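# Remove the cap from a marker on a desk

## Task

Pull the cap off the marker so that the marker and the cap both end up lying on the desk. Afterwards open the grippers and move the hands away. The task fails if the robot topples or finishes leaning. Anything that is held in position only by the robot at the end does not count.

## Robot and tools

ROBOT. A wheeled cart with a pan/tilt head and two arms, left_arm and right_arm. The base can drive forward or back and turn in place, but it cannot slide sideways. The cart is 0.53 m wide and spans x = -0.35 to 0.07 m. The arm pan axes are vertical, at x = -0.060 and y = +0.155 (left_arm) or -0.155 m (right_arm). Each shoulder sits 0.03 m outward from its pan axis and 0.89 m high. The links are upper arm 0.116, forearm 0.135 and hand 0.162 m. The fixed-jaw tip reaches at most about 0.44 m from its pan axis and cannot get lower than 0.55 m above the floor.

FRAMES. In the base frame the origin is on the floor between the drive wheels, with x forward, y left and z up. The results report left_hand and right_hand as base-frame positions of each fixed-jaw tip, so a gripped item lies on the swinging-jaw side of that point. In the hand's own axes, z runs out along the fingers and y points from the swinging jaw toward the fixed jaw. The odometry frame is the base frame as it was when the scene began. base_odometry comes from wheel rotation, so slipping is counted as distance. Its heading is positive to the left and runs from -3.142 to 3.142.

execute_actions. "actions" is a list holding one action or none. An empty list only returns the state and images. "cameras" is optional and can name head_camera, left_wrist_camera, right_wrist_camera or all. Leaving it out, null or ["all"] returns every camera, and [] returns none. The images follow the order of the "pictures" line. An action has "base", "joints" or both, and all of its motions start at once. The "base" entry takes exactly one key. translate_m is a relative drive in metres from the current spot, forward positive, range -1.4 to 1.4. rotate_rad is a relative in-place turn in radians, counter-clockwise (left) positive, range -3.2 to 3.2. Base commands are measured from where the base last reported itself. "joints" maps joint names to absolute targets in radians, with tolerances: head_pan_rad -3.2 to 3.2 ±0.02 (0 forward, + left); head_tilt_rad -0.76 to 1.45 ±0.02 (0 level, + down). For each arm X = left or right: X_arm_shoulder_pan_rad -1.919 to 1.919 ±0.02; X_arm_shoulder_lift_rad -1.745 to 1.745 ±0.1; X_arm_elbow_flex_rad -1.69 to 1.58 ±0.07; X_arm_wrist_flex_rad -1.658 to 1.658 ±0.03; X_arm_wrist_roll_rad -2.743 to 2.841 ±0.02; X_arm_gripper_rad 0 to 1.919 ±0.03. A joint you leave out keeps chasing its previous target. An unknown key or an out-of-range value rejects the call and nothing moves. An action lasts at most 15 s. If a result reports a stop, the remaining execute_actions, wait and finished_scene calls in that reply are skipped.

wait: seconds from 0 to 10. Nothing new is commanded, and it returns the same state and images as an empty action. zoom_image: camera plus region [x0, y0, x1, y1] in pixels of that camera's most recent full image, with (0,0) at the top left. The region can be at most 504 by 504, and the images are 644x476. finished_scene: pass the current scene's number. The scene ends and cannot be reopened, and the result states whether the goal was met. Replying with no tool call ends the run.

JOINT CONVENTIONS. Pan: at 0 the left arm points left and the right arm points right. A positive value swings either arm clockwise seen from above. Straight ahead is +1.571 (left) and -1.571 (right). Bend: with lift, elbow and wrist all at 0, the upper arm is up and tilted 0.24 rad outward, and the forearm and fingers are horizontal. Positive values bend downward. Lift + elbow + wrist gives the finger angle below horizontal, and 1.571 is vertical down, which needs the forearm no more than 0.08 rad above level. Roll: at -1.522 the jaws close across the arm's plane with the fixed jaw on the left looking outward. At 1.619 the fixed jaw is on the right. At 0.049 the jaws close within the plane, with the fixed jaw below (level fingers) or toward the pan axis (fingers down). Gripper opening at the tips: 0 gives 0.003 m, 0.3 gives 0.026, 0.6 gives 0.049, 1 gives 0.076, 1.919 gives 0.106. The hand body bulges about 0.08 m above level fingers when the fixed jaw is left and below them when it is right, so keep it left when working low over a desk. A target below the contact angle squeezes, and the squeeze peaks about 0.2 rad below contact. Going lower adds little and risks tripping the jaw. A jaw that is holding something reads off_target, and done means it is empty or barely gripping.

STOW. Left: pan -1.75, lift 0.05, elbow 1.35, wrist_flex -1.55, roll -1.52. Right: the same but pan 1.75. Stow in two actions, wrists first and then the other three, since a single action can jam a hand on the cart. When leaving the stow pose, do not move the wrists first. A turn in place needs a 0.44 m clear radius. Turning or reversing near a desk edge can snag the cart's rear and tip it over.

STATUS. base_status and joint_status describe the last accepted action, and on_its_own covers motion you did not command. done (base) means the wheels finished turning, slip included. off_target means the joint stopped short and may still be pushing: it is carrying a load, blocked, or tripped. After time_out the joint keeps its rest position. "joint command not followed", usually with a "cause:" line, means the self-collision check held back that arm's targets (the gripper still moves), and those joints read not_followed. The robot may retry them on later actions. The check ignores jaws, the head, the cart, held items and furniture. To stop a blocked joint pushing, command it to its current reading.

SAG AND ERRORS. Loaded or far-reaching joints settle below their target, so aim past the target by the previous sag. Hand positions can be off by a few cm, differently for each arm.

OVERLOAD. A motor held more than about 0.30 rad from its target for about 2 s trips, and the time you spend replying counts toward those 2 s. It then has 20 % torque and no status says so. To reset it, wait until the reading settles, then command 0.2 rad from the reading on the side away from the tripping target. If that is out of range, use 0.04 rad past the limit, or the limit itself for a jaw. Payload is about 0.4 kg per hand at full reach, 0.7 kg within 0.28 m of the pan axis, and about 1 kg with both hands close in. Long holds heat shoulder_lift motors. A MOTOR HOT warning comes at 55 °C. At 70 °C an OVER-TEMPERATURE FAULT halts the arm, and the affected joints show limit_stop_at_motor_heat until you resend their targets once they have cooled.

AVOID. Pulling, especially on objects in front, can tip the robot. Do not strike or press the arms or hands against each other. Avoid drops, slips, slams and forceful pushes.

CAMERAS. The calibration uses OpenCV pinhole+radial models, with T_world_to_cam mapping from the base frame. There is small per-scene error, and it is larger for the wrist cameras because of joint reading errors.

Each tool is called after "Request:" in YAML: its name, and indented under it one key for each argument.

## Session

Request:
execute_actions:
  actions:
    - {"joints":{"head_tilt_rad":0.6}}

Scene clock: 1.17 s.
base_odometry: x=+0.000 y=+0.000 heading=+0.000 (m, m, rad; odometry frame)
base_status: not commanded
joint_positions: head_pan_rad=-0.020 head_tilt_rad=+0.594 left_arm_shoulder_pan_rad=-1.716 left_arm_shoulder_lift_rad=+0.104 left_arm_elbow_flex_rad=+1.277 left_arm_wrist_flex_rad=-1.619 left_arm_wrist_roll_rad=-1.500 left_arm_gripper_rad=+1.920 right_arm_shoulder_pan_rad=+1.781 right_arm_shoulder_lift_rad=+0.071 right_arm_elbow_flex_rad=+1.331 right_arm_wrist_flex_rad=-1.603 right_arm_wrist_roll_rad=-1.508 right_arm_gripper_rad=+1.920
joint_status: all done
left_hand: x=-0.3128 y=+0.1103 z=+0.9092 quat_wxyz=(-0.048, -0.616, -0.051, +0.785) (m; base frame)
right_hand: x=-0.3076 y=-0.1101 z=+0.9040 quat_wxyz=(-0.087, +0.629, -0.062, -0.770) (m; base frame)
pictures: head_camera, left_wrist_camera, right_wrist_camera
camera_calibration (this result's frames):
head_camera: T_world_to_cam=[[0.0141422, -0.999899, -0.00147472, 0.00771212], [-0.53559, -0.00632974, -0.844455, 0.996973], [0.84436, 0.0127323, -0.535625, 0.647569], [0, 0, 0, 1]] pos_world=[-0.0129212, 0.00577688, 1.18876]
Images, in order (width x height): head_camera 644x476, left_wrist_camera 644x476, right_wrist_camera 644x476.

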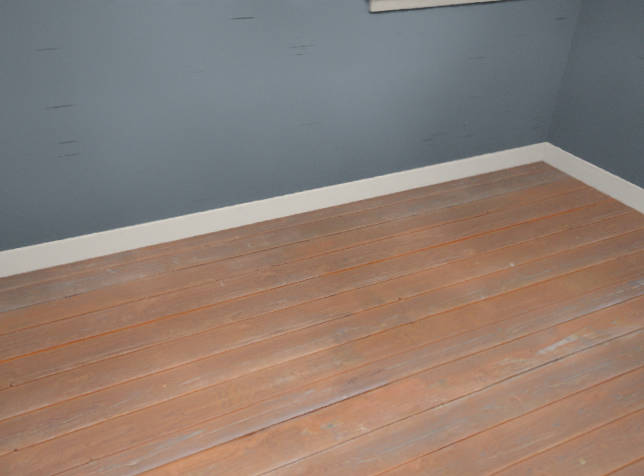

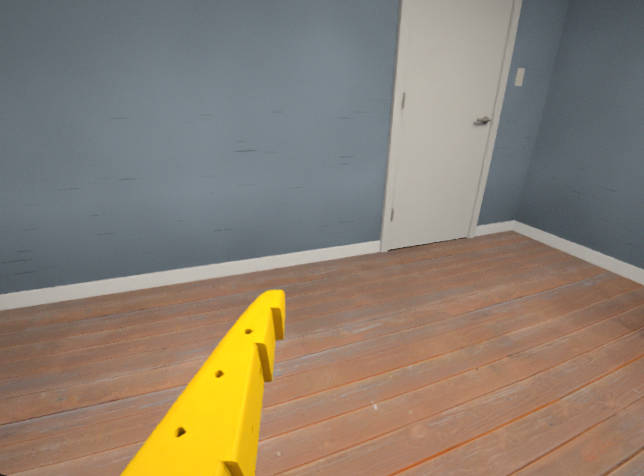

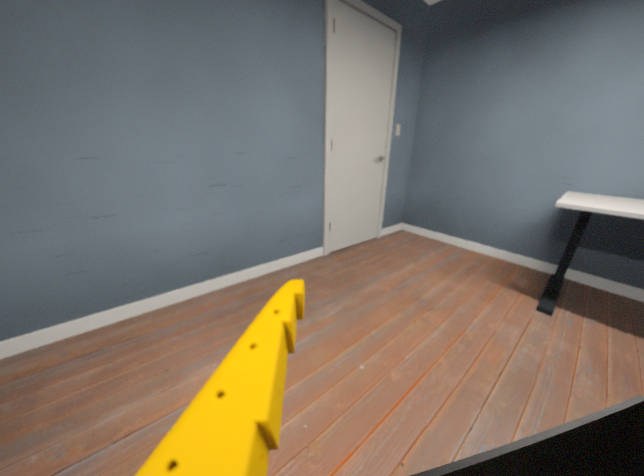

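Desk is on the robot's left.

Request:
execute_actions:
  actions:
    - {"joints":{"head_tilt_rad":0.35,"head_pan_rad":1.8}}
  cameras: ["head_camera"]

Scene clock: 3.27 s.
base_odometry: x=+0.000 y=+0.000 heading=+0.000 (m, m, rad; odometry frame)
base_status: not commanded
joint_positions: head_pan_rad=+1.790 head_tilt_rad=+0.363 left_arm_shoulder_pan_rad=-1.716 left_arm_shoulder_lift_rad=+0.104 left_arm_elbow_flex_rad=+1.277 left_arm_wrist_flex_rad=-1.619 left_arm_wrist_roll_rad=-1.500 left_arm_gripper_rad=+1.920 right_arm_shoulder_pan_rad=+1.781 right_arm_shoulder_lift_rad=+0.071 right_arm_elbow_flex_rad=+1.331 right_arm_wrist_flex_rad=-1.603 right_arm_wrist_roll_rad=-1.508 right_arm_gripper_rad=+1.920
joint_status: all done
left_hand: x=-0.3128 y=+0.1103 z=+0.9092 quat_wxyz=(-0.048, -0.616, -0.051, +0.785) (m; base frame)
right_hand: x=-0.3076 y=-0.1101 z=+0.9040 quat_wxyz=(-0.087, +0.629, -0.062, -0.770) (m; base frame)
pictures: head_camera
camera_calibration (this result's frames):
head_camera: T_world_to_cam=[[0.968133, 0.250355, 0.00643925, 0.0434407], [0.0880862, -0.316339, -0.944548, 1.14149], [-0.234435, 0.915015, -0.328311, 0.358246], [0, 0, 0, 1]] pos_world=[-0.0586207, 0.0224224, 1.19553]
Images, in order (width x height): head_camera 644x476.

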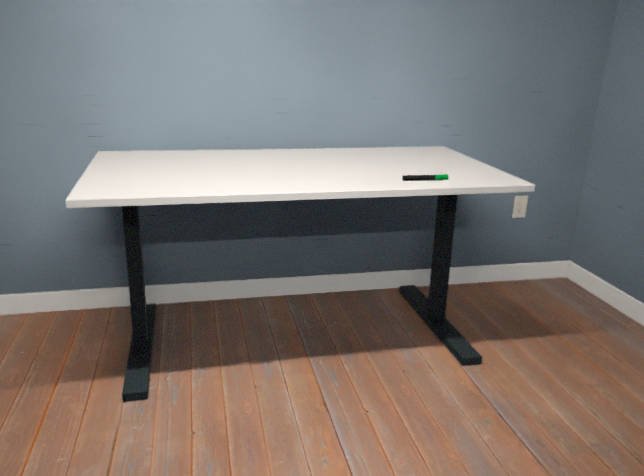

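Request:
execute_actions:
  actions:
    - {"base":{"rotate_rad":1.48},"joints":{"head_tilt_rad":0.5,"head_pan_rad":0}}
  cameras: []

Request:
execute_actions:
  actions:
    - {"base":{"translate_m":1.18},"joints":{"left_arm_shoulder_pan_rad":1.4,"right_arm_shoulder_pan_rad":-1.4,"left_arm_shoulder_lift_rad":-0.5,"right_arm_shoulder_lift_rad":-0.5,"left_arm_elbow_flex_rad":0.6,"right_arm_elbow_flex_rad":0.6}}
  cameras: []

Request:
execute_actions:
  actions:
    - {"base":{"rotate_rad":0.49},"joints":{"left_arm_wrist_flex_rad":1.0,"right_arm_wrist_flex_rad":1.0,"left_arm_wrist_roll_rad":0.05,"right_arm_wrist_roll_rad":0.05,"left_arm_gripper_rad":0.8,"right_arm_gripper_rad":0.8}}

Scene clock: 6.30 s.
base_odometry: x=-0.001 y=+0.000 heading=+1.479 (m, m, rad; odometry frame)
base_status: done
joint_positions: head_pan_rad=+0.010 head_tilt_rad=+0.494 left_arm_shoulder_pan_rad=-1.716 left_arm_shoulder_lift_rad=+0.104 left_arm_elbow_flex_rad=+1.277 left_arm_wrist_flex_rad=-1.619 left_arm_wrist_roll_rad=-1.500 left_arm_gripper_rad=+1.920 right_arm_shoulder_pan_rad=+1.781 right_arm_shoulder_lift_rad=+0.071 right_arm_elbow_flex_rad=+1.331 right_arm_wrist_flex_rad=-1.603 right_arm_wrist_roll_rad=-1.508 right_arm_gripper_rad=+1.920
joint_status: all done
left_hand: x=-0.3128 y=+0.1103 z=+0.9092 quat_wxyz=(-0.048, -0.616, -0.051, +0.785) (m; base frame)
right_hand: x=-0.3076 y=-0.1101 z=+0.9040 quat_wxyz=(-0.087, +0.629, -0.062, -0.770) (m; base frame)
pictures: none
No camera images: the call's "cameras" was empty. Leave "cameras" out to get every camera's image.

Scene clock: 13.03 s.
base_odometry: x=+0.107 y=+1.175 heading=+1.476 (m, m, rad; odometry frame)
base_status: done
joint_positions: head_pan_rad=+0.010 head_tilt_rad=+0.494 left_arm_shoulder_pan_rad=+1.394 left_arm_shoulder_lift_rad=-0.471 left_arm_elbow_flex_rad=+0.632 left_arm_wrist_flex_rad=-1.619 left_arm_wrist_roll_rad=-1.500 left_arm_gripper_rad=+1.920 right_arm_shoulder_pan_rad=-1.393 right_arm_shoulder_lift_rad=-0.471 right_arm_elbow_flex_rad=+0.634 right_arm_wrist_flex_rad=-1.603 right_arm_wrist_roll_rad=-1.508 right_arm_gripper_rad=+1.920
joint_status: all done
left_hand: x=+0.0928 y=+0.1902 z=+1.1500 quat_wxyz=(+0.995, -0.006, +0.056, +0.077) (m; base frame)
right_hand: x=+0.0984 y=-0.1756 z=+1.1493 quat_wxyz=(+0.993, +0.005, +0.065, -0.096) (m; base frame)
pictures: none
No camera images: the call's "cameras" was empty. Leave "cameras" out to get every camera's image.

Scene clock: 15.50 s.
base_odometry: x=+0.107 y=+1.175 heading=+1.965 (m, m, rad; odometry frame)
base_status: done
joint_positions: head_pan_rad=+0.010 head_tilt_rad=+0.494 left_arm_shoulder_pan_rad=+1.394 left_arm_shoulder_lift_rad=-0.471 left_arm_elbow_flex_rad=+0.632 left_arm_wrist_flex_rad=+0.991 left_arm_wrist_roll_rad=+0.038 left_arm_gripper_rad=+0.808 right_arm_shoulder_pan_rad=-1.394 right_arm_shoulder_lift_rad=-0.472 right_arm_elbow_flex_rad=+0.633 right_arm_wrist_flex_rad=+0.995 right_arm_wrist_roll_rad=+0.044 right_arm_gripper_rad=+0.810
joint_status: all done
left_hand: x=+0.1332 y=+0.1893 z=+0.8406 quat_wxyz=(+0.160, -0.747, +0.632, -0.132) (m; base frame)
right_hand: x=+0.1325 y=-0.1897 z=+0.8405 quat_wxyz=(+0.133, -0.627, +0.751, -0.158) (m; base frame)
pictures: head_camera, left_wrist_camera, right_wrist_camera
camera_calibration (this result's frames):
head_camera: T_world_to_cam=[[0.0443265, -0.999015, 0.0019718, 0.00516384], [-0.448093, -0.021646, -0.893725, 1.0578], [0.892888, 0.0387322, -0.448611, 0.549696], [0, 0, 0, 1]] pos_world=[-0.0170549, 0.00676484, 1.19197]
left_wrist_camera: T_world_to_cam=[[0.882597, 0.132509, 0.45107, -0.529882], [-0.11791, -0.8664, 0.48523, -0.211201], [0.455105, -0.481448, -0.749058, 0.730853], [0, 0, 0, 1]] pos_world=[0.110155, 0.239097, 0.888946]
right_wrist_camera: T_world_to_cam=[[0.899581, -0.120493, 0.419804, -0.498186], [-0.345432, -0.784473, 0.515052, -0.520752], [0.267265, -0.608345, -0.747319, 0.544994], [0, 0, 0, 1]] pos_world=[0.122616, -0.137, 0.884639]
Images, in order (width x height): head_camera 644x476, left_wrist_camera 644x476, right_wrist_camera 644x476.

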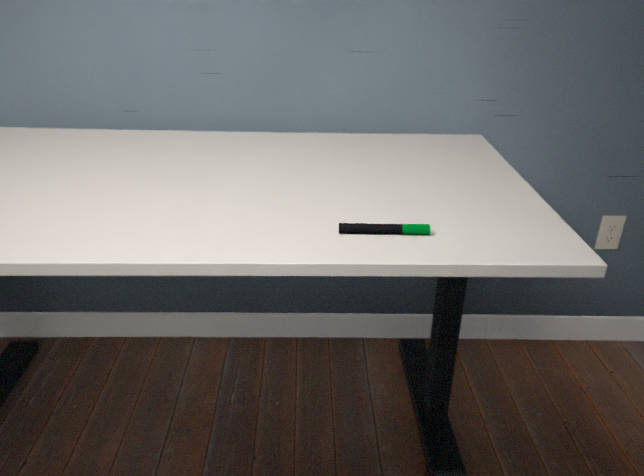

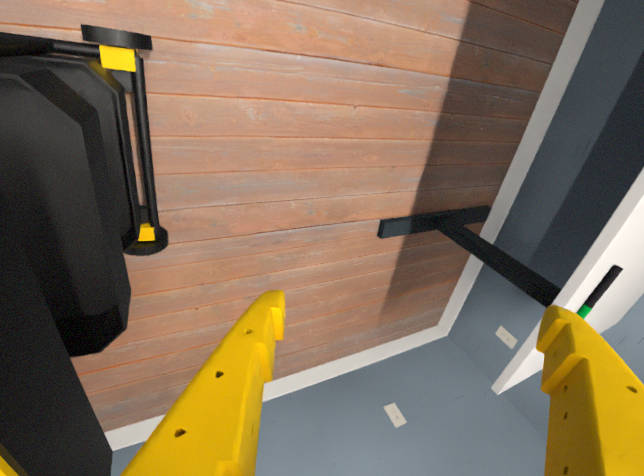

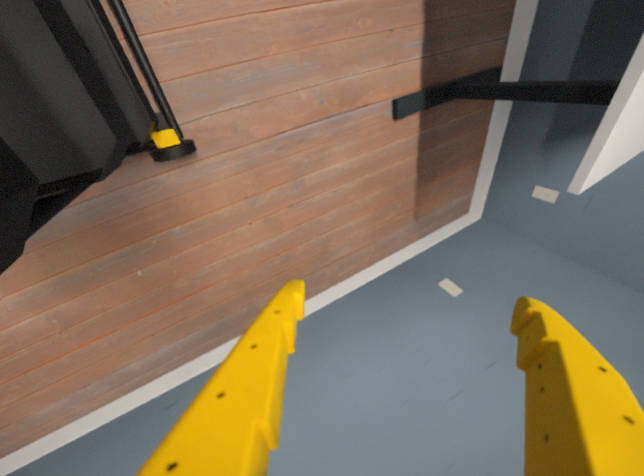

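Request:
execute_actions:
  actions:
    - {"base":{"rotate_rad":-0.17}}
  cameras: []

Request:
execute_actions:
  actions:
    - {"base":{"translate_m":0.48},"joints":{"head_tilt_rad":0.8,"left_arm_wrist_flex_rad":0.8,"right_arm_wrist_flex_rad":0.8}}
  cameras: []

Request:
execute_actions:
  actions:
    - {"base":{"rotate_rad":0.21}}
  cameras: ["head_camera"]

Scene clock: 19.93 s.
base_odometry: x=+0.107 y=+1.174 heading=+1.796 (m, m, rad; odometry frame)
base_status: done
joint_positions: head_pan_rad=+0.010 head_tilt_rad=+0.494 left_arm_shoulder_pan_rad=+1.394 left_arm_shoulder_lift_rad=-0.471 left_arm_elbow_flex_rad=+0.632 left_arm_wrist_flex_rad=+0.991 left_arm_wrist_roll_rad=+0.038 left_arm_gripper_rad=+0.808 right_arm_shoulder_pan_rad=-1.394 right_arm_shoulder_lift_rad=-0.472 right_arm_elbow_flex_rad=+0.633 right_arm_wrist_flex_rad=+0.997 right_arm_wrist_roll_rad=+0.044 right_arm_gripper_rad=+0.810
joint_status: not commanded
left_hand: x=+0.1332 y=+0.1893 z=+0.8406 quat_wxyz=(+0.160, -0.747, +0.632, -0.132) (m; base frame)
right_hand: x=+0.1323 y=-0.1896 z=+0.8404 quat_wxyz=(+0.132, -0.627, +0.752, -0.157) (m; base frame)
pictures: none
No camera images: the call's "cameras" was empty. Leave "cameras" out to get every camera's image.

Scene clock: 23.17 s.
base_odometry: x=-0.002 y=+1.641 heading=+1.799 (m, m, rad; odometry frame)
base_status: done
joint_positions: head_pan_rad=+0.010 head_tilt_rad=+0.795 left_arm_shoulder_pan_rad=+1.394 left_arm_shoulder_lift_rad=-0.471 left_arm_elbow_flex_rad=+0.632 left_arm_wrist_flex_rad=+0.815 left_arm_wrist_roll_rad=+0.038 left_arm_gripper_rad=+0.808 right_arm_shoulder_pan_rad=-1.394 right_arm_shoulder_lift_rad=-0.472 right_arm_elbow_flex_rad=+0.633 right_arm_wrist_flex_rad=+0.811 right_arm_wrist_roll_rad=+0.044 right_arm_gripper_rad=+0.810
joint_status: all done
left_hand: x=+0.1582 y=+0.1937 z=+0.8531 quat_wxyz=(+0.226, -0.730, +0.617, -0.187) (m; base frame)
right_hand: x=+0.1586 y=-0.1943 z=+0.8535 quat_wxyz=(+0.190, -0.612, +0.734, -0.226) (m; base frame)
pictures: none
No camera images: the call's "cameras" was empty. Leave "cameras" out to get every camera's image.

Scene clock: 24.10 s.
base_odometry: x=-0.002 y=+1.642 heading=+2.008 (m, m, rad; odometry frame)
base_status: done
joint_positions: head_pan_rad=+0.010 head_tilt_rad=+0.795 left_arm_shoulder_pan_rad=+1.394 left_arm_shoulder_lift_rad=-0.471 left_arm_elbow_flex_rad=+0.632 left_arm_wrist_flex_rad=+0.815 left_arm_wrist_roll_rad=+0.038 left_arm_gripper_rad=+0.808 right_arm_shoulder_pan_rad=-1.394 right_arm_shoulder_lift_rad=-0.472 right_arm_elbow_flex_rad=+0.633 right_arm_wrist_flex_rad=+0.811 right_arm_wrist_roll_rad=+0.044 right_arm_gripper_rad=+0.810
joint_status: not commanded
left_hand: x=+0.1582 y=+0.1937 z=+0.8531 quat_wxyz=(+0.226, -0.730, +0.617, -0.187) (m; base frame)
right_hand: x=+0.1586 y=-0.1943 z=+0.8535 quat_wxyz=(+0.190, -0.612, +0.734, -0.226) (m; base frame)
pictures: head_camera
camera_calibration (this result's frames):
head_camera: T_world_to_cam=[[0.0433309, -0.999026, -0.00830804, 0.0169491], [-0.69279, -0.0240548, -0.720738, 0.847187], [0.719836, 0.036986, -0.693158, 0.823036], [0, 0, 0, 1]] pos_world=[-0.00626275, 0.00687072, 1.18123]
Images, in order (width x height): head_camera 644x476.

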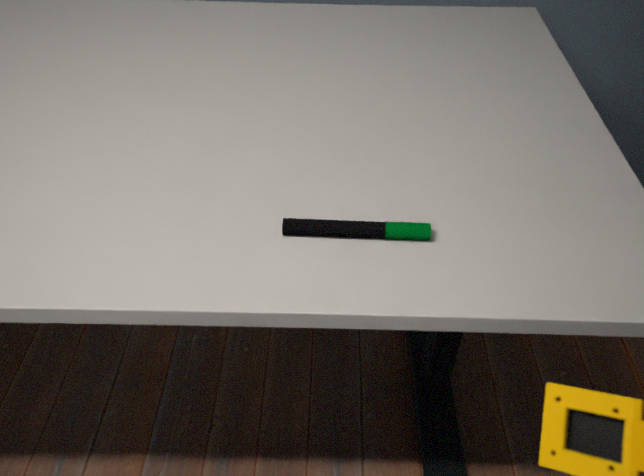

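Request:
execute_actions:
  actions:
    - {"base":{"translate_m":0.24},"joints":{"head_tilt_rad":1.1,"left_arm_shoulder_pan_rad":1.9,"left_arm_shoulder_lift_rad":0.85,"left_arm_elbow_flex_rad":-0.76,"left_arm_wrist_flex_rad":1.14,"left_arm_wrist_roll_rad":0.4,"left_arm_gripper_rad":0.6,"right_arm_shoulder_pan_rad":-1.83,"right_arm_shoulder_lift_rad":0.85,"right_arm_elbow_flex_rad":-0.76,"right_arm_wrist_flex_rad":0.94,"right_arm_wrist_roll_rad":2.84,"right_arm_gripper_rad":0.6}}

Scene clock: 27.77 s.
base_odometry: x=-0.104 y=+1.859 heading=+2.009 (m, m, rad; odometry frame)
base_status: done
joint_positions: head_pan_rad=+0.010 head_tilt_rad=+1.095 left_arm_shoulder_pan_rad=+1.894 left_arm_shoulder_lift_rad=+0.865 left_arm_elbow_flex_rad=-0.725 left_arm_wrist_flex_rad=+1.131 left_arm_wrist_roll_rad=+0.390 left_arm_gripper_rad=+0.609 right_arm_shoulder_pan_rad=-1.822 right_arm_shoulder_lift_rad=+0.868 right_arm_elbow_flex_rad=-0.722 right_arm_wrist_flex_rad=+0.936 right_arm_wrist_roll_rad=+2.833 right_arm_gripper_rad=+0.610
joint_status: all done
left_hand: x=+0.2320 y=+0.0541 z=+0.7766 quat_wxyz=(+0.066, -0.705, +0.693, -0.134) (m; base frame)
right_hand: x=+0.2802 y=-0.0703 z=+0.7926 quat_wxyz=(-0.112, -0.721, -0.649, -0.214) (m; base frame)
pictures: head_camera, left_wrist_camera, right_wrist_camera
camera_calibration (this result's frames):
head_camera: T_world_to_cam=[[0.0393751, -0.999065, -0.0178291, 0.027722], [-0.875032, -0.0258605, -0.483373, 0.565415], [0.482461, 0.0346339, -0.875233, 1.02145], [0, 0, 0, 1]] pos_world=[0.000856697, 0.00694126, 1.16781]
left_wrist_camera: T_world_to_cam=[[0.944674, 0.0213148, 0.327316, -0.482614], [-0.190023, -0.777813, 0.599082, -0.362086], [0.26736, -0.628135, -0.730729, 0.610091], [0, 0, 0, 1]] pos_world=[0.223995, 0.111871, 0.820698]
right_wrist_camera: T_world_to_cam=[[-0.898691, 0.0874282, -0.42978, 0.595255], [-0.219631, 0.758493, 0.613556, -0.356228], [0.379627, 0.64579, -0.662448, 0.53177], [0, 0, 0, 1]] pos_world=[0.254837, -0.125258, 0.826665]
Images, in order (width x height): head_camera 644x476, left_wrist_camera 644x476, right_wrist_camera 644x476.

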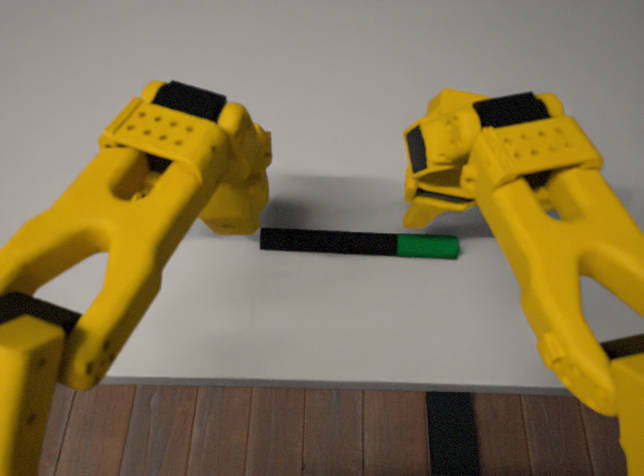

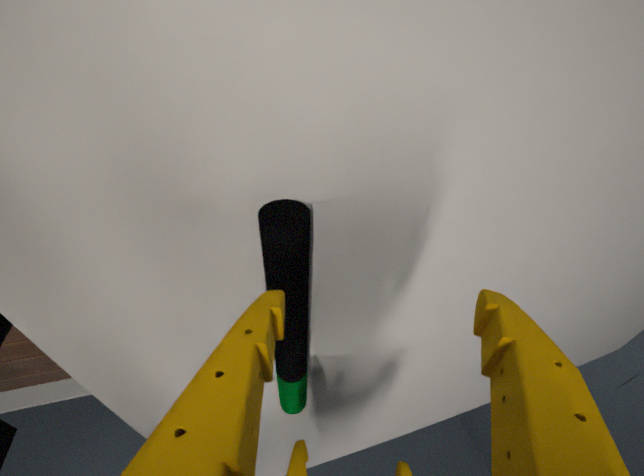

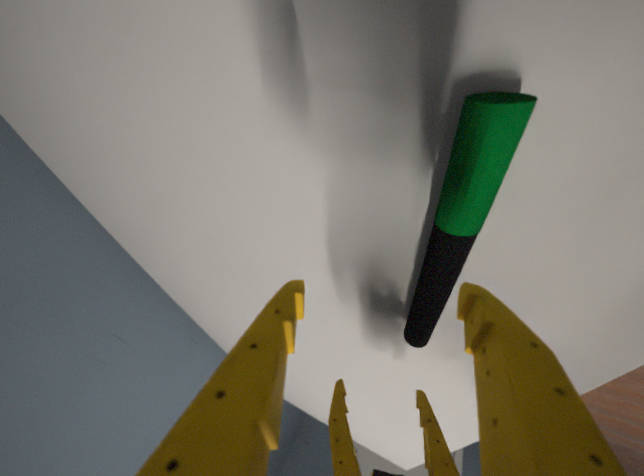

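Request:
execute_actions:
  actions:
    - {"base":{"rotate_rad":-0.1},"joints":{"left_arm_shoulder_pan_rad":1.919,"left_arm_shoulder_lift_rad":0.93,"left_arm_wrist_flex_rad":1.14,"left_arm_wrist_roll_rad":0.45,"right_arm_shoulder_pan_rad":-1.87,"right_arm_shoulder_lift_rad":0.95,"right_arm_wrist_flex_rad":0.93}}

Scene clock: 28.97 s.
base_odometry: x=-0.104 y=+1.860 heading=+1.909 (m, m, rad; odometry frame)
base_status: done
joint_positions: head_pan_rad=+0.010 head_tilt_rad=+1.095 left_arm_shoulder_pan_rad=+1.914 left_arm_shoulder_lift_rad=+0.946 left_arm_elbow_flex_rad=-0.727 left_arm_wrist_flex_rad=+1.131 left_arm_wrist_roll_rad=+0.439 left_arm_gripper_rad=+0.609 right_arm_shoulder_pan_rad=-1.865 right_arm_shoulder_lift_rad=+0.970 right_arm_elbow_flex_rad=-0.725 right_arm_wrist_flex_rad=+0.936 right_arm_wrist_roll_rad=+2.833 right_arm_gripper_rad=+0.610
joint_status: all done
left_hand: x=+0.2204 y=+0.0513 z=+0.7547 quat_wxyz=(+0.045, -0.719, +0.686, -0.101) (m; base frame)
right_hand: x=+0.2654 y=-0.0591 z=+0.7613 quat_wxyz=(-0.086, -0.715, -0.672, -0.174) (m; base frame)
pictures: head_camera, left_wrist_camera, right_wrist_camera
camera_calibration (this result's frames):
head_camera: T_world_to_cam=[[0.0393322, -0.999067, -0.0178291, 0.02772], [-0.875034, -0.025823, -0.483372, 0.565414], [0.482461, 0.0346132, -0.875233, 1.02145], [0, 0, 0, 1]] pos_world=[0.000857016, 0.00693921, 1.16781]
left_wrist_camera: T_world_to_cam=[[0.966813, 0.0435387, 0.251748, -0.413368], [-0.120728, -0.790559, 0.600367, -0.368887], [0.225161, -0.610836, -0.759067, 0.625216], [0, 0, 0, 1]] pos_world=[0.214341, 0.108275, 0.800113]
right_wrist_camera: T_world_to_cam=[[-0.938016, 0.0377131, -0.344533, 0.510131], [-0.19434, 0.76586, 0.612937, -0.354647], [0.28698, 0.641901, -0.71106, 0.570823], [0, 0, 0, 1]] pos_world=[0.245775, -0.114041, 0.799023]
Images, in order (width x height): head_camera 644x476, left_wrist_camera 644x476, right_wrist_camera 644x476.

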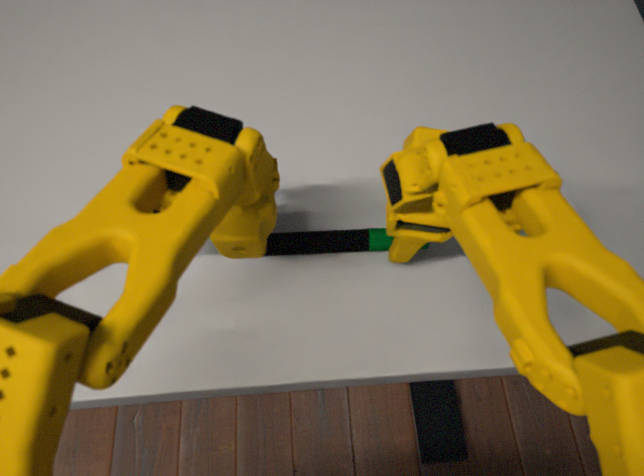

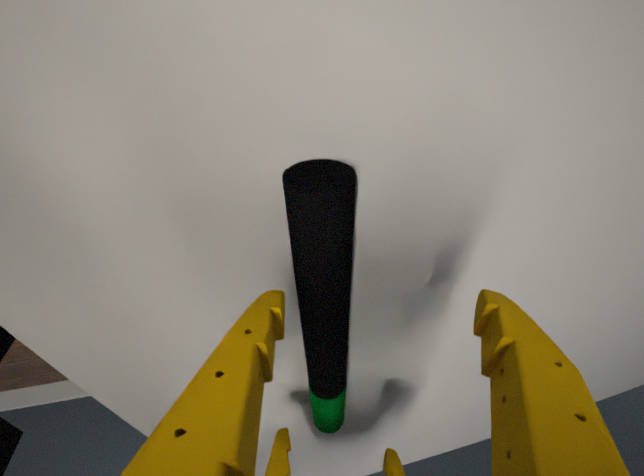

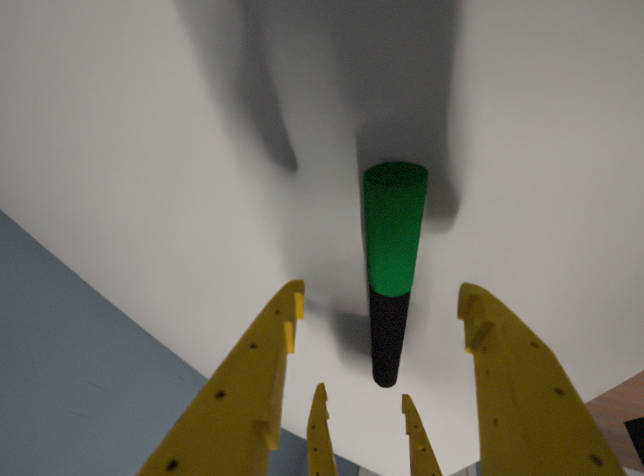

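Request:
execute_actions:
  actions:
    - {"joints":{"left_arm_shoulder_lift_rad":1.07,"left_arm_wrist_flex_rad":0.99,"right_arm_shoulder_lift_rad":1.09,"right_arm_wrist_flex_rad":0.79}}

Scene clock: 29.90 s.
base_odometry: x=-0.104 y=+1.860 heading=+1.909 (m, m, rad; odometry frame)
base_status: not commanded
joint_positions: head_pan_rad=+0.010 head_tilt_rad=+1.095 left_arm_shoulder_pan_rad=+1.914 left_arm_shoulder_lift_rad=+1.069 left_arm_elbow_flex_rad=-0.742 left_arm_wrist_flex_rad=+1.007 left_arm_wrist_roll_rad=+0.439 left_arm_gripper_rad=+0.608 right_arm_shoulder_pan_rad=-1.865 right_arm_shoulder_lift_rad=+1.085 right_arm_elbow_flex_rad=-0.746 right_arm_wrist_flex_rad=+0.802 right_arm_wrist_roll_rad=+2.833 right_arm_gripper_rad=+0.610
joint_status: all done
left_hand: x=+0.2240 y=+0.0500 z=+0.7276 quat_wxyz=(+0.048, -0.718, +0.685, -0.108) (m; base frame)
right_hand: x=+0.2716 y=-0.0572 z=+0.7392 quat_wxyz=(-0.095, -0.712, -0.669, -0.191) (m; base frame)
pictures: head_camera, left_wrist_camera, right_wrist_camera
camera_calibration (this result's frames):
head_camera: T_world_to_cam=[[0.0393202, -0.999068, -0.0178298, 0.0277202], [-0.875045, -0.0258129, -0.483353, 0.565391], [0.482442, 0.0346074, -0.875244, 1.02146], [0, 0, 0, 1]] pos_world=[0.000857458, 0.00693866, 1.1678]
left_wrist_camera: T_world_to_cam=[[0.962692, 0.0450096, 0.266828, -0.420047], [-0.130288, -0.787146, 0.602848, -0.353023], [0.237167, -0.615122, -0.751916, 0.595392], [0, 0, 0, 1]] pos_world=[0.217174, 0.107264, 0.772584]
right_wrist_camera: T_world_to_cam=[[-0.924196, 0.041907, -0.379612, 0.53071], [-0.217754, 0.758754, 0.613902, -0.336074], [0.313759, 0.650028, -0.692112, 0.531254], [0, 0, 0, 1]] pos_world=[0.250612, -0.112573, 0.775468]
Images, in order (width x height): head_camera 644x476, left_wrist_camera 644x476, right_wrist_camera 644x476.

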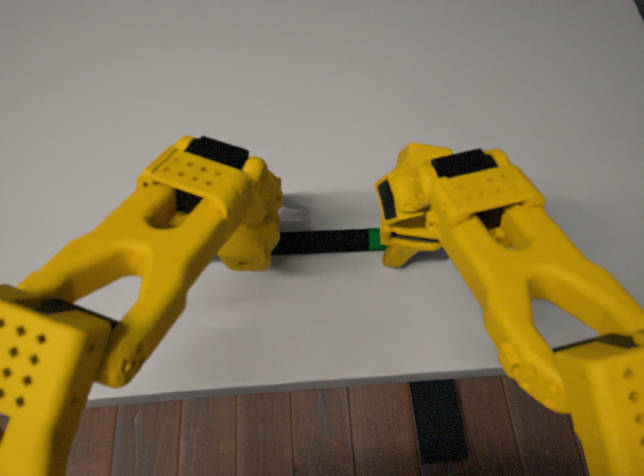

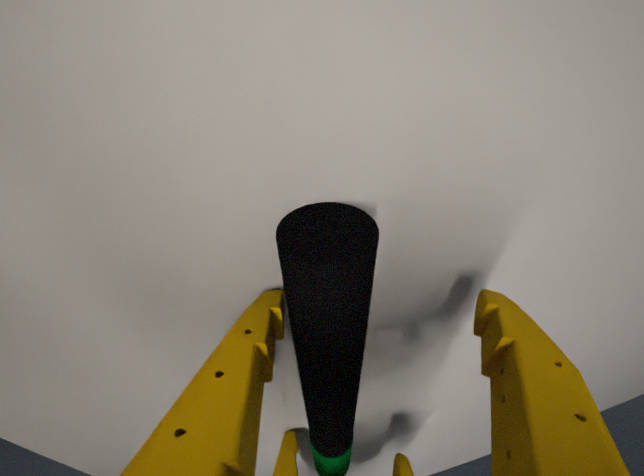

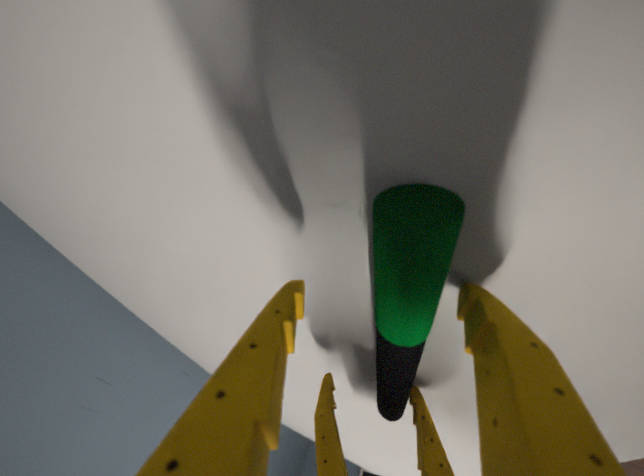

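Request:
execute_actions:
  actions:
    - {"joints":{"right_arm_shoulder_lift_rad":1.07,"right_arm_wrist_flex_rad":0.9,"right_arm_gripper_rad":0.05}}
  cameras: []

Request:
execute_actions:
  actions:
    - {"joints":{"left_arm_gripper_rad":0.05}}

Scene clock: 30.80 s.
base_odometry: x=-0.104 y=+1.860 heading=+1.909 (m, m, rad; odometry frame)
base_status: not commanded
joint_positions: head_pan_rad=+0.010 head_tilt_rad=+1.095 left_arm_shoulder_pan_rad=+1.914 left_arm_shoulder_lift_rad=+1.069 left_arm_elbow_flex_rad=-0.744 left_arm_wrist_flex_rad=+1.005 left_arm_wrist_roll_rad=+0.439 left_arm_gripper_rad=+0.608 right_arm_shoulder_pan_rad=-1.870 right_arm_shoulder_lift_rad=+1.088 right_arm_elbow_flex_rad=-0.748 right_arm_wrist_flex_rad=+0.896 right_arm_wrist_roll_rad=+2.835 right_arm_gripper_rad=+0.214
joint_status: right_arm_gripper_rad off_target (ended at +0.214, target +0.050); the others done
left_hand: x=+0.2245 y=+0.0498 z=+0.7279 quat_wxyz=(+0.049, -0.718, +0.685, -0.110) (m; base frame)
right_hand: x=+0.2579 y=-0.0598 z=+0.7323 quat_wxyz=(-0.074, -0.717, -0.677, -0.150) (m; base frame)
pictures: none
No camera images: the call's "cameras" was empty. Leave "cameras" out to get every camera's image.

Scene clock: 31.60 s.
base_odometry: x=-0.104 y=+1.860 heading=+1.909 (m, m, rad; odometry frame)
base_status: not commanded
joint_positions: head_pan_rad=+0.010 head_tilt_rad=+1.095 left_arm_shoulder_pan_rad=+1.914 left_arm_shoulder_lift_rad=+1.072 left_arm_elbow_flex_rad=-0.751 left_arm_wrist_flex_rad=+0.991 left_arm_wrist_roll_rad=+0.443 left_arm_gripper_rad=+0.210 right_arm_shoulder_pan_rad=-1.870 right_arm_shoulder_lift_rad=+1.088 right_arm_elbow_flex_rad=-0.748 right_arm_wrist_flex_rad=+0.902 right_arm_wrist_roll_rad=+2.839 right_arm_gripper_rad=+0.214
joint_status: left_arm_gripper_rad off_target (ended at +0.210, target +0.050)
left_hand: x=+0.2275 y=+0.0488 z=+0.7287 quat_wxyz=(+0.052, -0.719, +0.683, -0.118) (m; base frame)
right_hand: x=+0.2570 y=-0.0600 z=+0.7319 quat_wxyz=(-0.073, -0.715, -0.679, -0.147) (m; base frame)
pictures: head_camera, left_wrist_camera, right_wrist_camera
camera_calibration (this result's frames):
head_camera: T_world_to_cam=[[0.0393202, -0.999068, -0.0178298, 0.0277202], [-0.875045, -0.025813, -0.483353, 0.565391], [0.482442, 0.0346074, -0.875244, 1.02146], [0, 0, 0, 1]] pos_world=[0.00085746, 0.00693866, 1.1678]
left_wrist_camera: T_world_to_cam=[[0.956996, 0.0515795, 0.285478, -0.436271], [-0.138789, -0.782736, 0.606681, -0.355345], [0.254746, -0.620212, -0.741917, 0.583605], [0, 0, 0, 1]] pos_world=[0.219521, 0.10632, 0.773113]
right_wrist_camera: T_world_to_cam=[[-0.956747, 0.021555, -0.290121, 0.456239], [-0.166875, 0.776215, 0.607983, -0.340377], [0.238301, 0.6301, -0.739045, 0.585165], [0, 0, 0, 1]] pos_world=[0.24026, -0.114341, 0.771771]
Images, in order (width x height): head_camera 644x476, left_wrist_camera 644x476, right_wrist_camera 644x476.

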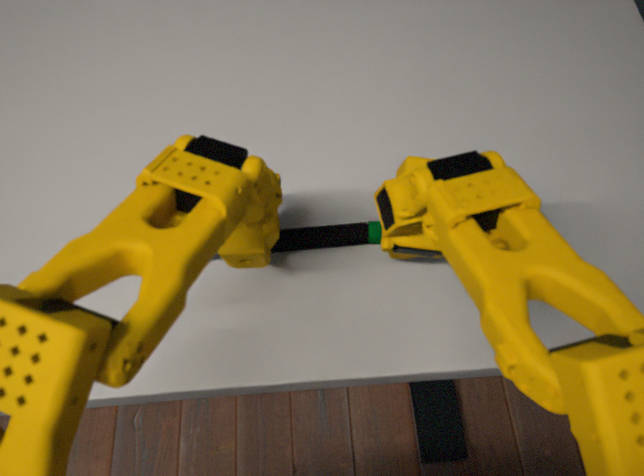

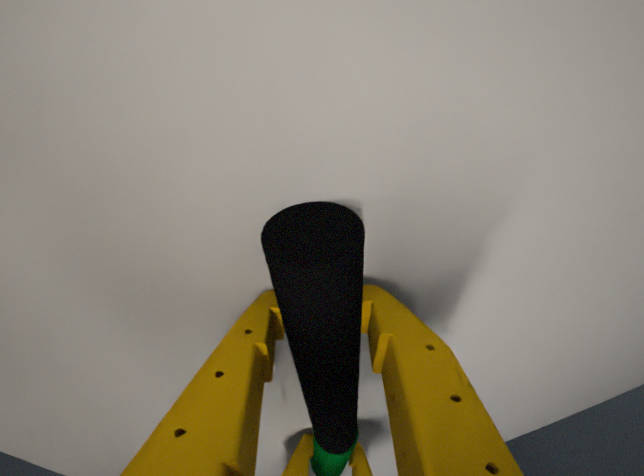

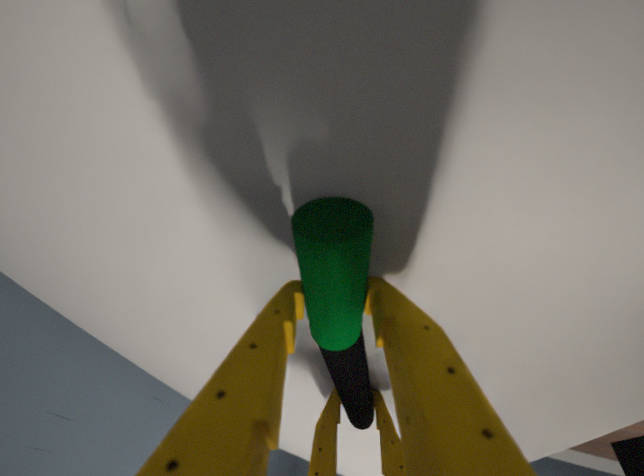

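Pull.

Request:
execute_actions:
  actions:
    - {"joints":{"left_arm_gripper_rad":0.01,"right_arm_gripper_rad":0.01,"right_arm_shoulder_pan_rad":-1.68,"left_arm_shoulder_pan_rad":1.85,"left_arm_wrist_roll_rad":0.4}}

Scene clock: 32.47 s.
base_odometry: x=-0.104 y=+1.860 heading=+1.909 (m, m, rad; odometry frame)
base_status: not commanded
joint_positions: head_pan_rad=+0.010 head_tilt_rad=+1.095 left_arm_shoulder_pan_rad=+1.897 left_arm_shoulder_lift_rad=+1.072 left_arm_elbow_flex_rad=-0.767 left_arm_wrist_flex_rad=+0.981 left_arm_wrist_roll_rad=+0.420 left_arm_gripper_rad=+0.208 right_arm_shoulder_pan_rad=-1.829 right_arm_shoulder_lift_rad=+1.088 right_arm_elbow_flex_rad=-0.748 right_arm_wrist_flex_rad=+0.902 right_arm_wrist_roll_rad=+2.839 right_arm_gripper_rad=+0.213
joint_status: left_arm_shoulder_pan_rad off_target (ended at +1.896, target +1.850); left_arm_wrist_roll_rad off_target (ended at +0.421, target +0.400); left_arm_gripper_rad off_target (ended at +0.208, target +0.010); right_arm_shoulder_pan_rad off_target (ended at -1.828, target -1.680); right_arm_gripper_rad off_target (ended at +0.213, target +0.010)
left_hand: x=+0.2336 y=+0.0523 z=+0.7316 quat_wxyz=(+0.060, -0.716, +0.684, -0.129) (m; base frame)
right_hand: x=+0.2607 y=-0.0732 z=+0.7319 quat_wxyz=(-0.076, -0.729, -0.664, -0.145) (m; base frame)
pictures: head_camera, left_wrist_camera, right_wrist_camera
camera_calibration (this result's frames):
head_camera: T_world_to_cam=[[0.0393202, -0.999068, -0.0178298, 0.0277202], [-0.875045, -0.0258129, -0.483353, 0.565391], [0.482442, 0.0346074, -0.875244, 1.02146], [0, 0, 0, 1]] pos_world=[0.00085746, 0.00693866, 1.1678]
left_wrist_camera: T_world_to_cam=[[0.94931, 0.0473464, 0.310755, -0.459638], [-0.159076, -0.780299, 0.604837, -0.347517], [0.271119, -0.623612, -0.733214, 0.576398], [0, 0, 0, 1]] pos_world=[0.224785, 0.110043, 0.77565]
right_wrist_camera: T_world_to_cam=[[-0.955034, 0.0611513, -0.290121, 0.462479], [-0.134592, 0.782459, 0.607983, -0.337472], [0.264186, 0.619692, -0.739045, 0.585105], [0, 0, 0, 1]] pos_world=[0.241686, -0.126809, 0.771771]
Images, in order (width x height): head_camera 644x476, left_wrist_camera 644x476, right_wrist_camera 644x476.

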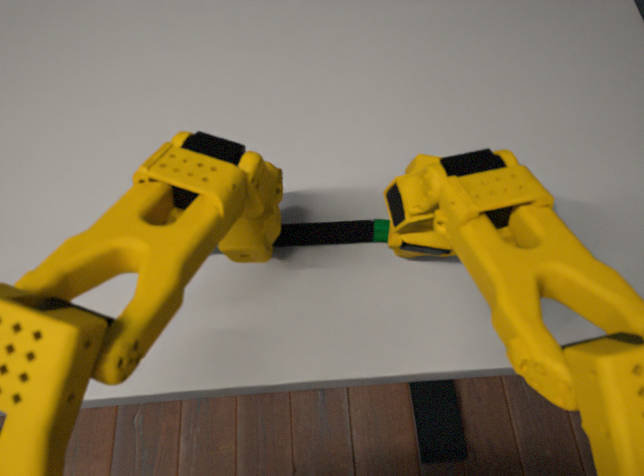

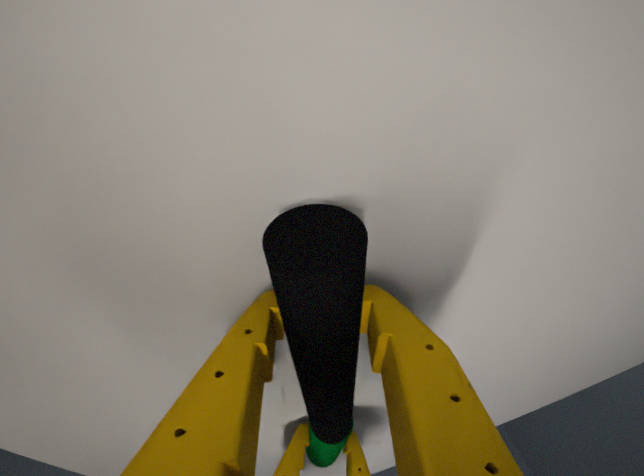

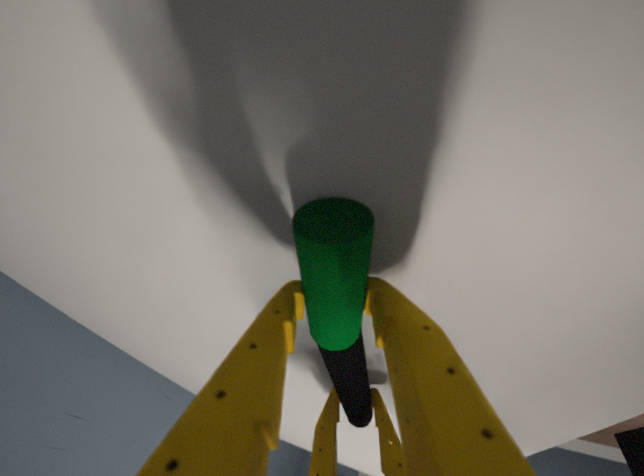

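Request:
execute_actions:
  actions:
    - {"joints":{"right_arm_shoulder_pan_rad":-1.57,"left_arm_shoulder_pan_rad":1.72}}

Scene clock: 33.23 s.
base_odometry: x=-0.104 y=+1.859 heading=+1.909 (m, m, rad; odometry frame)
base_status: not commanded
joint_positions: head_pan_rad=+0.010 head_tilt_rad=+1.095 left_arm_shoulder_pan_rad=+1.728 left_arm_shoulder_lift_rad=+1.076 left_arm_elbow_flex_rad=-0.759 left_arm_wrist_flex_rad=+0.979 left_arm_wrist_roll_rad=+0.411 left_arm_gripper_rad=+0.206 right_arm_shoulder_pan_rad=-1.577 right_arm_shoulder_lift_rad=+1.088 right_arm_elbow_flex_rad=-0.748 right_arm_wrist_flex_rad=+0.902 right_arm_wrist_roll_rad=+2.839 right_arm_gripper_rad=+0.213
joint_status: all done
left_hand: x=+0.2447 y=+0.1035 z=+0.7291 quat_wxyz=(+0.069, -0.768, +0.625, -0.118) (m; base frame)
right_hand: x=+0.2710 y=-0.1556 z=+0.7319 quat_wxyz=(-0.093, -0.807, -0.568, -0.134) (m; base frame)
pictures: head_camera, left_wrist_camera, right_wrist_camera
camera_calibration (this result's frames):
head_camera: T_world_to_cam=[[0.0392961, -0.999069, -0.0178299, 0.0277191], [-0.875047, -0.0257919, -0.48335, 0.565388], [0.48244, 0.0345958, -0.875245, 1.02146], [0, 0, 0, 1]] pos_world=[0.000857683, 0.0069375, 1.1678]
left_wrist_camera: T_world_to_cam=[[0.932785, 0.196585, 0.302103, -0.476895], [-0.0266675, -0.798228, 0.601765, -0.332622], [0.359445, -0.569374, -0.739333, 0.580676], [0, 0, 0, 1]] pos_world=[0.22725, 0.158864, 0.773544]
right_wrist_camera: T_world_to_cam=[[-0.90975, 0.296961, -0.290121, 0.501747], [0.0644202, 0.791332, 0.607983, -0.324156], [0.410129, 0.534423, -0.739045, 0.580645], [0, 0, 0, 1]] pos_world=[0.239207, -0.202794, 0.771771]
Images, in order (width x height): head_camera 644x476, left_wrist_camera 644x476, right_wrist_camera 644x476.

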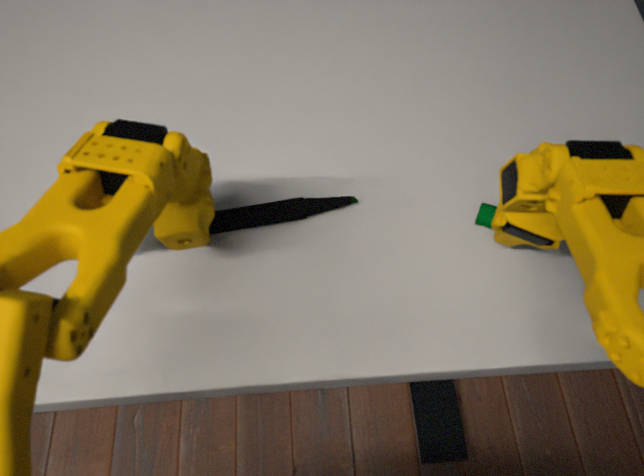

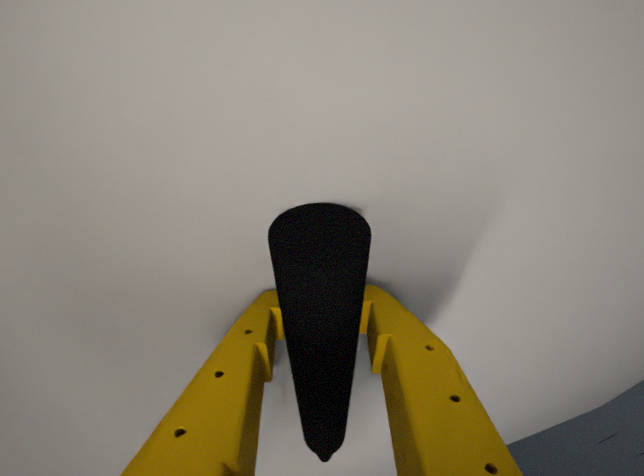

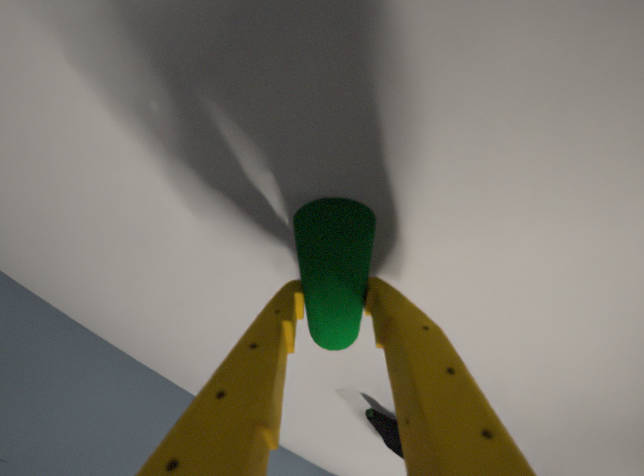

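Request:
execute_actions:
  actions:
    - {"joints":{"left_arm_gripper_rad":0.55,"right_arm_gripper_rad":0.55}}
  cameras: []

Request:
execute_actions:
  actions:
    - {"joints":{"left_arm_shoulder_lift_rad":0.75,"left_arm_wrist_flex_rad":1.36,"right_arm_shoulder_lift_rad":0.75,"right_arm_wrist_flex_rad":1.2}}
  cameras: []

Request:
execute_actions:
  actions:
    - {"base":{"translate_m":-0.3},"joints":{"head_tilt_rad":0.8}}
  cameras: ["head_camera"]

Scene clock: 34.20 s.
base_odometry: x=-0.104 y=+1.859 heading=+1.909 (m, m, rad; odometry frame)
base_status: not commanded
joint_positions: head_pan_rad=+0.010 head_tilt_rad=+1.095 left_arm_shoulder_pan_rad=+1.728 left_arm_shoulder_lift_rad=+1.076 left_arm_elbow_flex_rad=-0.759 left_arm_wrist_flex_rad=+0.981 left_arm_wrist_roll_rad=+0.411 left_arm_gripper_rad=+0.540 right_arm_shoulder_pan_rad=-1.572 right_arm_shoulder_lift_rad=+1.083 right_arm_elbow_flex_rad=-0.757 right_arm_wrist_flex_rad=+0.902 right_arm_wrist_roll_rad=+2.839 right_arm_gripper_rad=+0.533
joint_status: all done
left_hand: x=+0.2444 y=+0.1035 z=+0.7290 quat_wxyz=(+0.068, -0.769, +0.625, -0.118) (m; base frame)
right_hand: x=+0.2734 y=-0.1571 z=+0.7351 quat_wxyz=(-0.098, -0.807, -0.565, -0.140) (m; base frame)
pictures: none
No camera images: the call's "cameras" was empty. Leave "cameras" out to get every camera's image.

Scene clock: 35.23 s.
base_odometry: x=-0.104 y=+1.859 heading=+1.909 (m, m, rad; odometry frame)
base_status: not commanded
joint_positions: head_pan_rad=+0.010 head_tilt_rad=+1.095 left_arm_shoulder_pan_rad=+1.727 left_arm_shoulder_lift_rad=+0.814 left_arm_elbow_flex_rad=-0.754 left_arm_wrist_flex_rad=+1.349 left_arm_wrist_roll_rad=+0.411 left_arm_gripper_rad=+0.541 right_arm_shoulder_pan_rad=-1.572 right_arm_shoulder_lift_rad=+0.818 right_arm_elbow_flex_rad=-0.754 right_arm_wrist_flex_rad=+1.195 right_arm_wrist_roll_rad=+2.839 right_arm_gripper_rad=+0.540
joint_status: all done
left_hand: x=+0.2212 y=+0.1076 z=+0.7885 quat_wxyz=(+0.041, -0.774, +0.628, -0.070) (m; base frame)
right_hand: x=+0.2631 y=-0.1571 z=+0.7967 quat_wxyz=(-0.089, -0.809, -0.567, -0.127) (m; base frame)
pictures: none
No camera images: the call's "cameras" was empty. Leave "cameras" out to get every camera's image.

Scene clock: 37.50 s.
base_odometry: x=-0.006 y=+1.576 heading=+1.906 (m, m, rad; odometry frame)
base_status: done
joint_positions: head_pan_rad=+0.010 head_tilt_rad=+0.814 left_arm_shoulder_pan_rad=+1.727 left_arm_shoulder_lift_rad=+0.814 left_arm_elbow_flex_rad=-0.754 left_arm_wrist_flex_rad=+1.350 left_arm_wrist_roll_rad=+0.411 left_arm_gripper_rad=+0.541 right_arm_shoulder_pan_rad=-1.572 right_arm_shoulder_lift_rad=+0.818 right_arm_elbow_flex_rad=-0.754 right_arm_wrist_flex_rad=+1.195 right_arm_wrist_roll_rad=+2.839 right_arm_gripper_rad=+0.540
joint_status: all done
left_hand: x=+0.2210 y=+0.1077 z=+0.7884 quat_wxyz=(+0.040, -0.774, +0.628, -0.069) (m; base frame)
right_hand: x=+0.2631 y=-0.1571 z=+0.7967 quat_wxyz=(-0.089, -0.809, -0.567, -0.127) (m; base frame)
pictures: head_camera
camera_calibration (this result's frames):
head_camera: T_world_to_cam=[[0.0430823, -0.999031, -0.00896526, 0.0176939], [-0.706861, -0.0241387, -0.706941, 0.830645], [0.706039, 0.0367938, -0.707216, 0.838569], [0, 0, 0, 1]] pos_world=[-0.00567432, 0.0068733, 1.18042]
Images, in order (width x height): head_camera 644x476.

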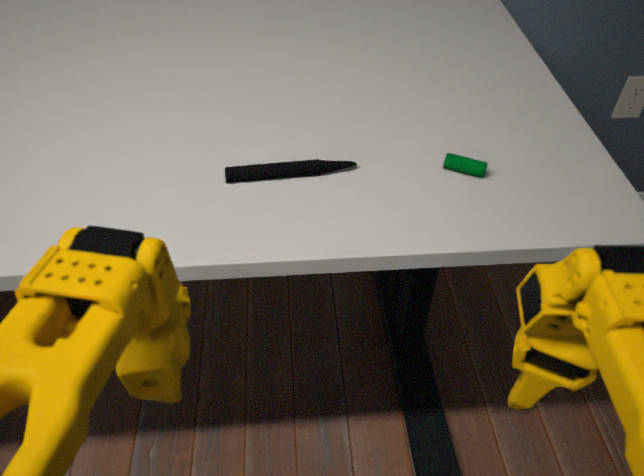

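Request:
finished_scene:
  scene: 1

The scene is finished: the task was done.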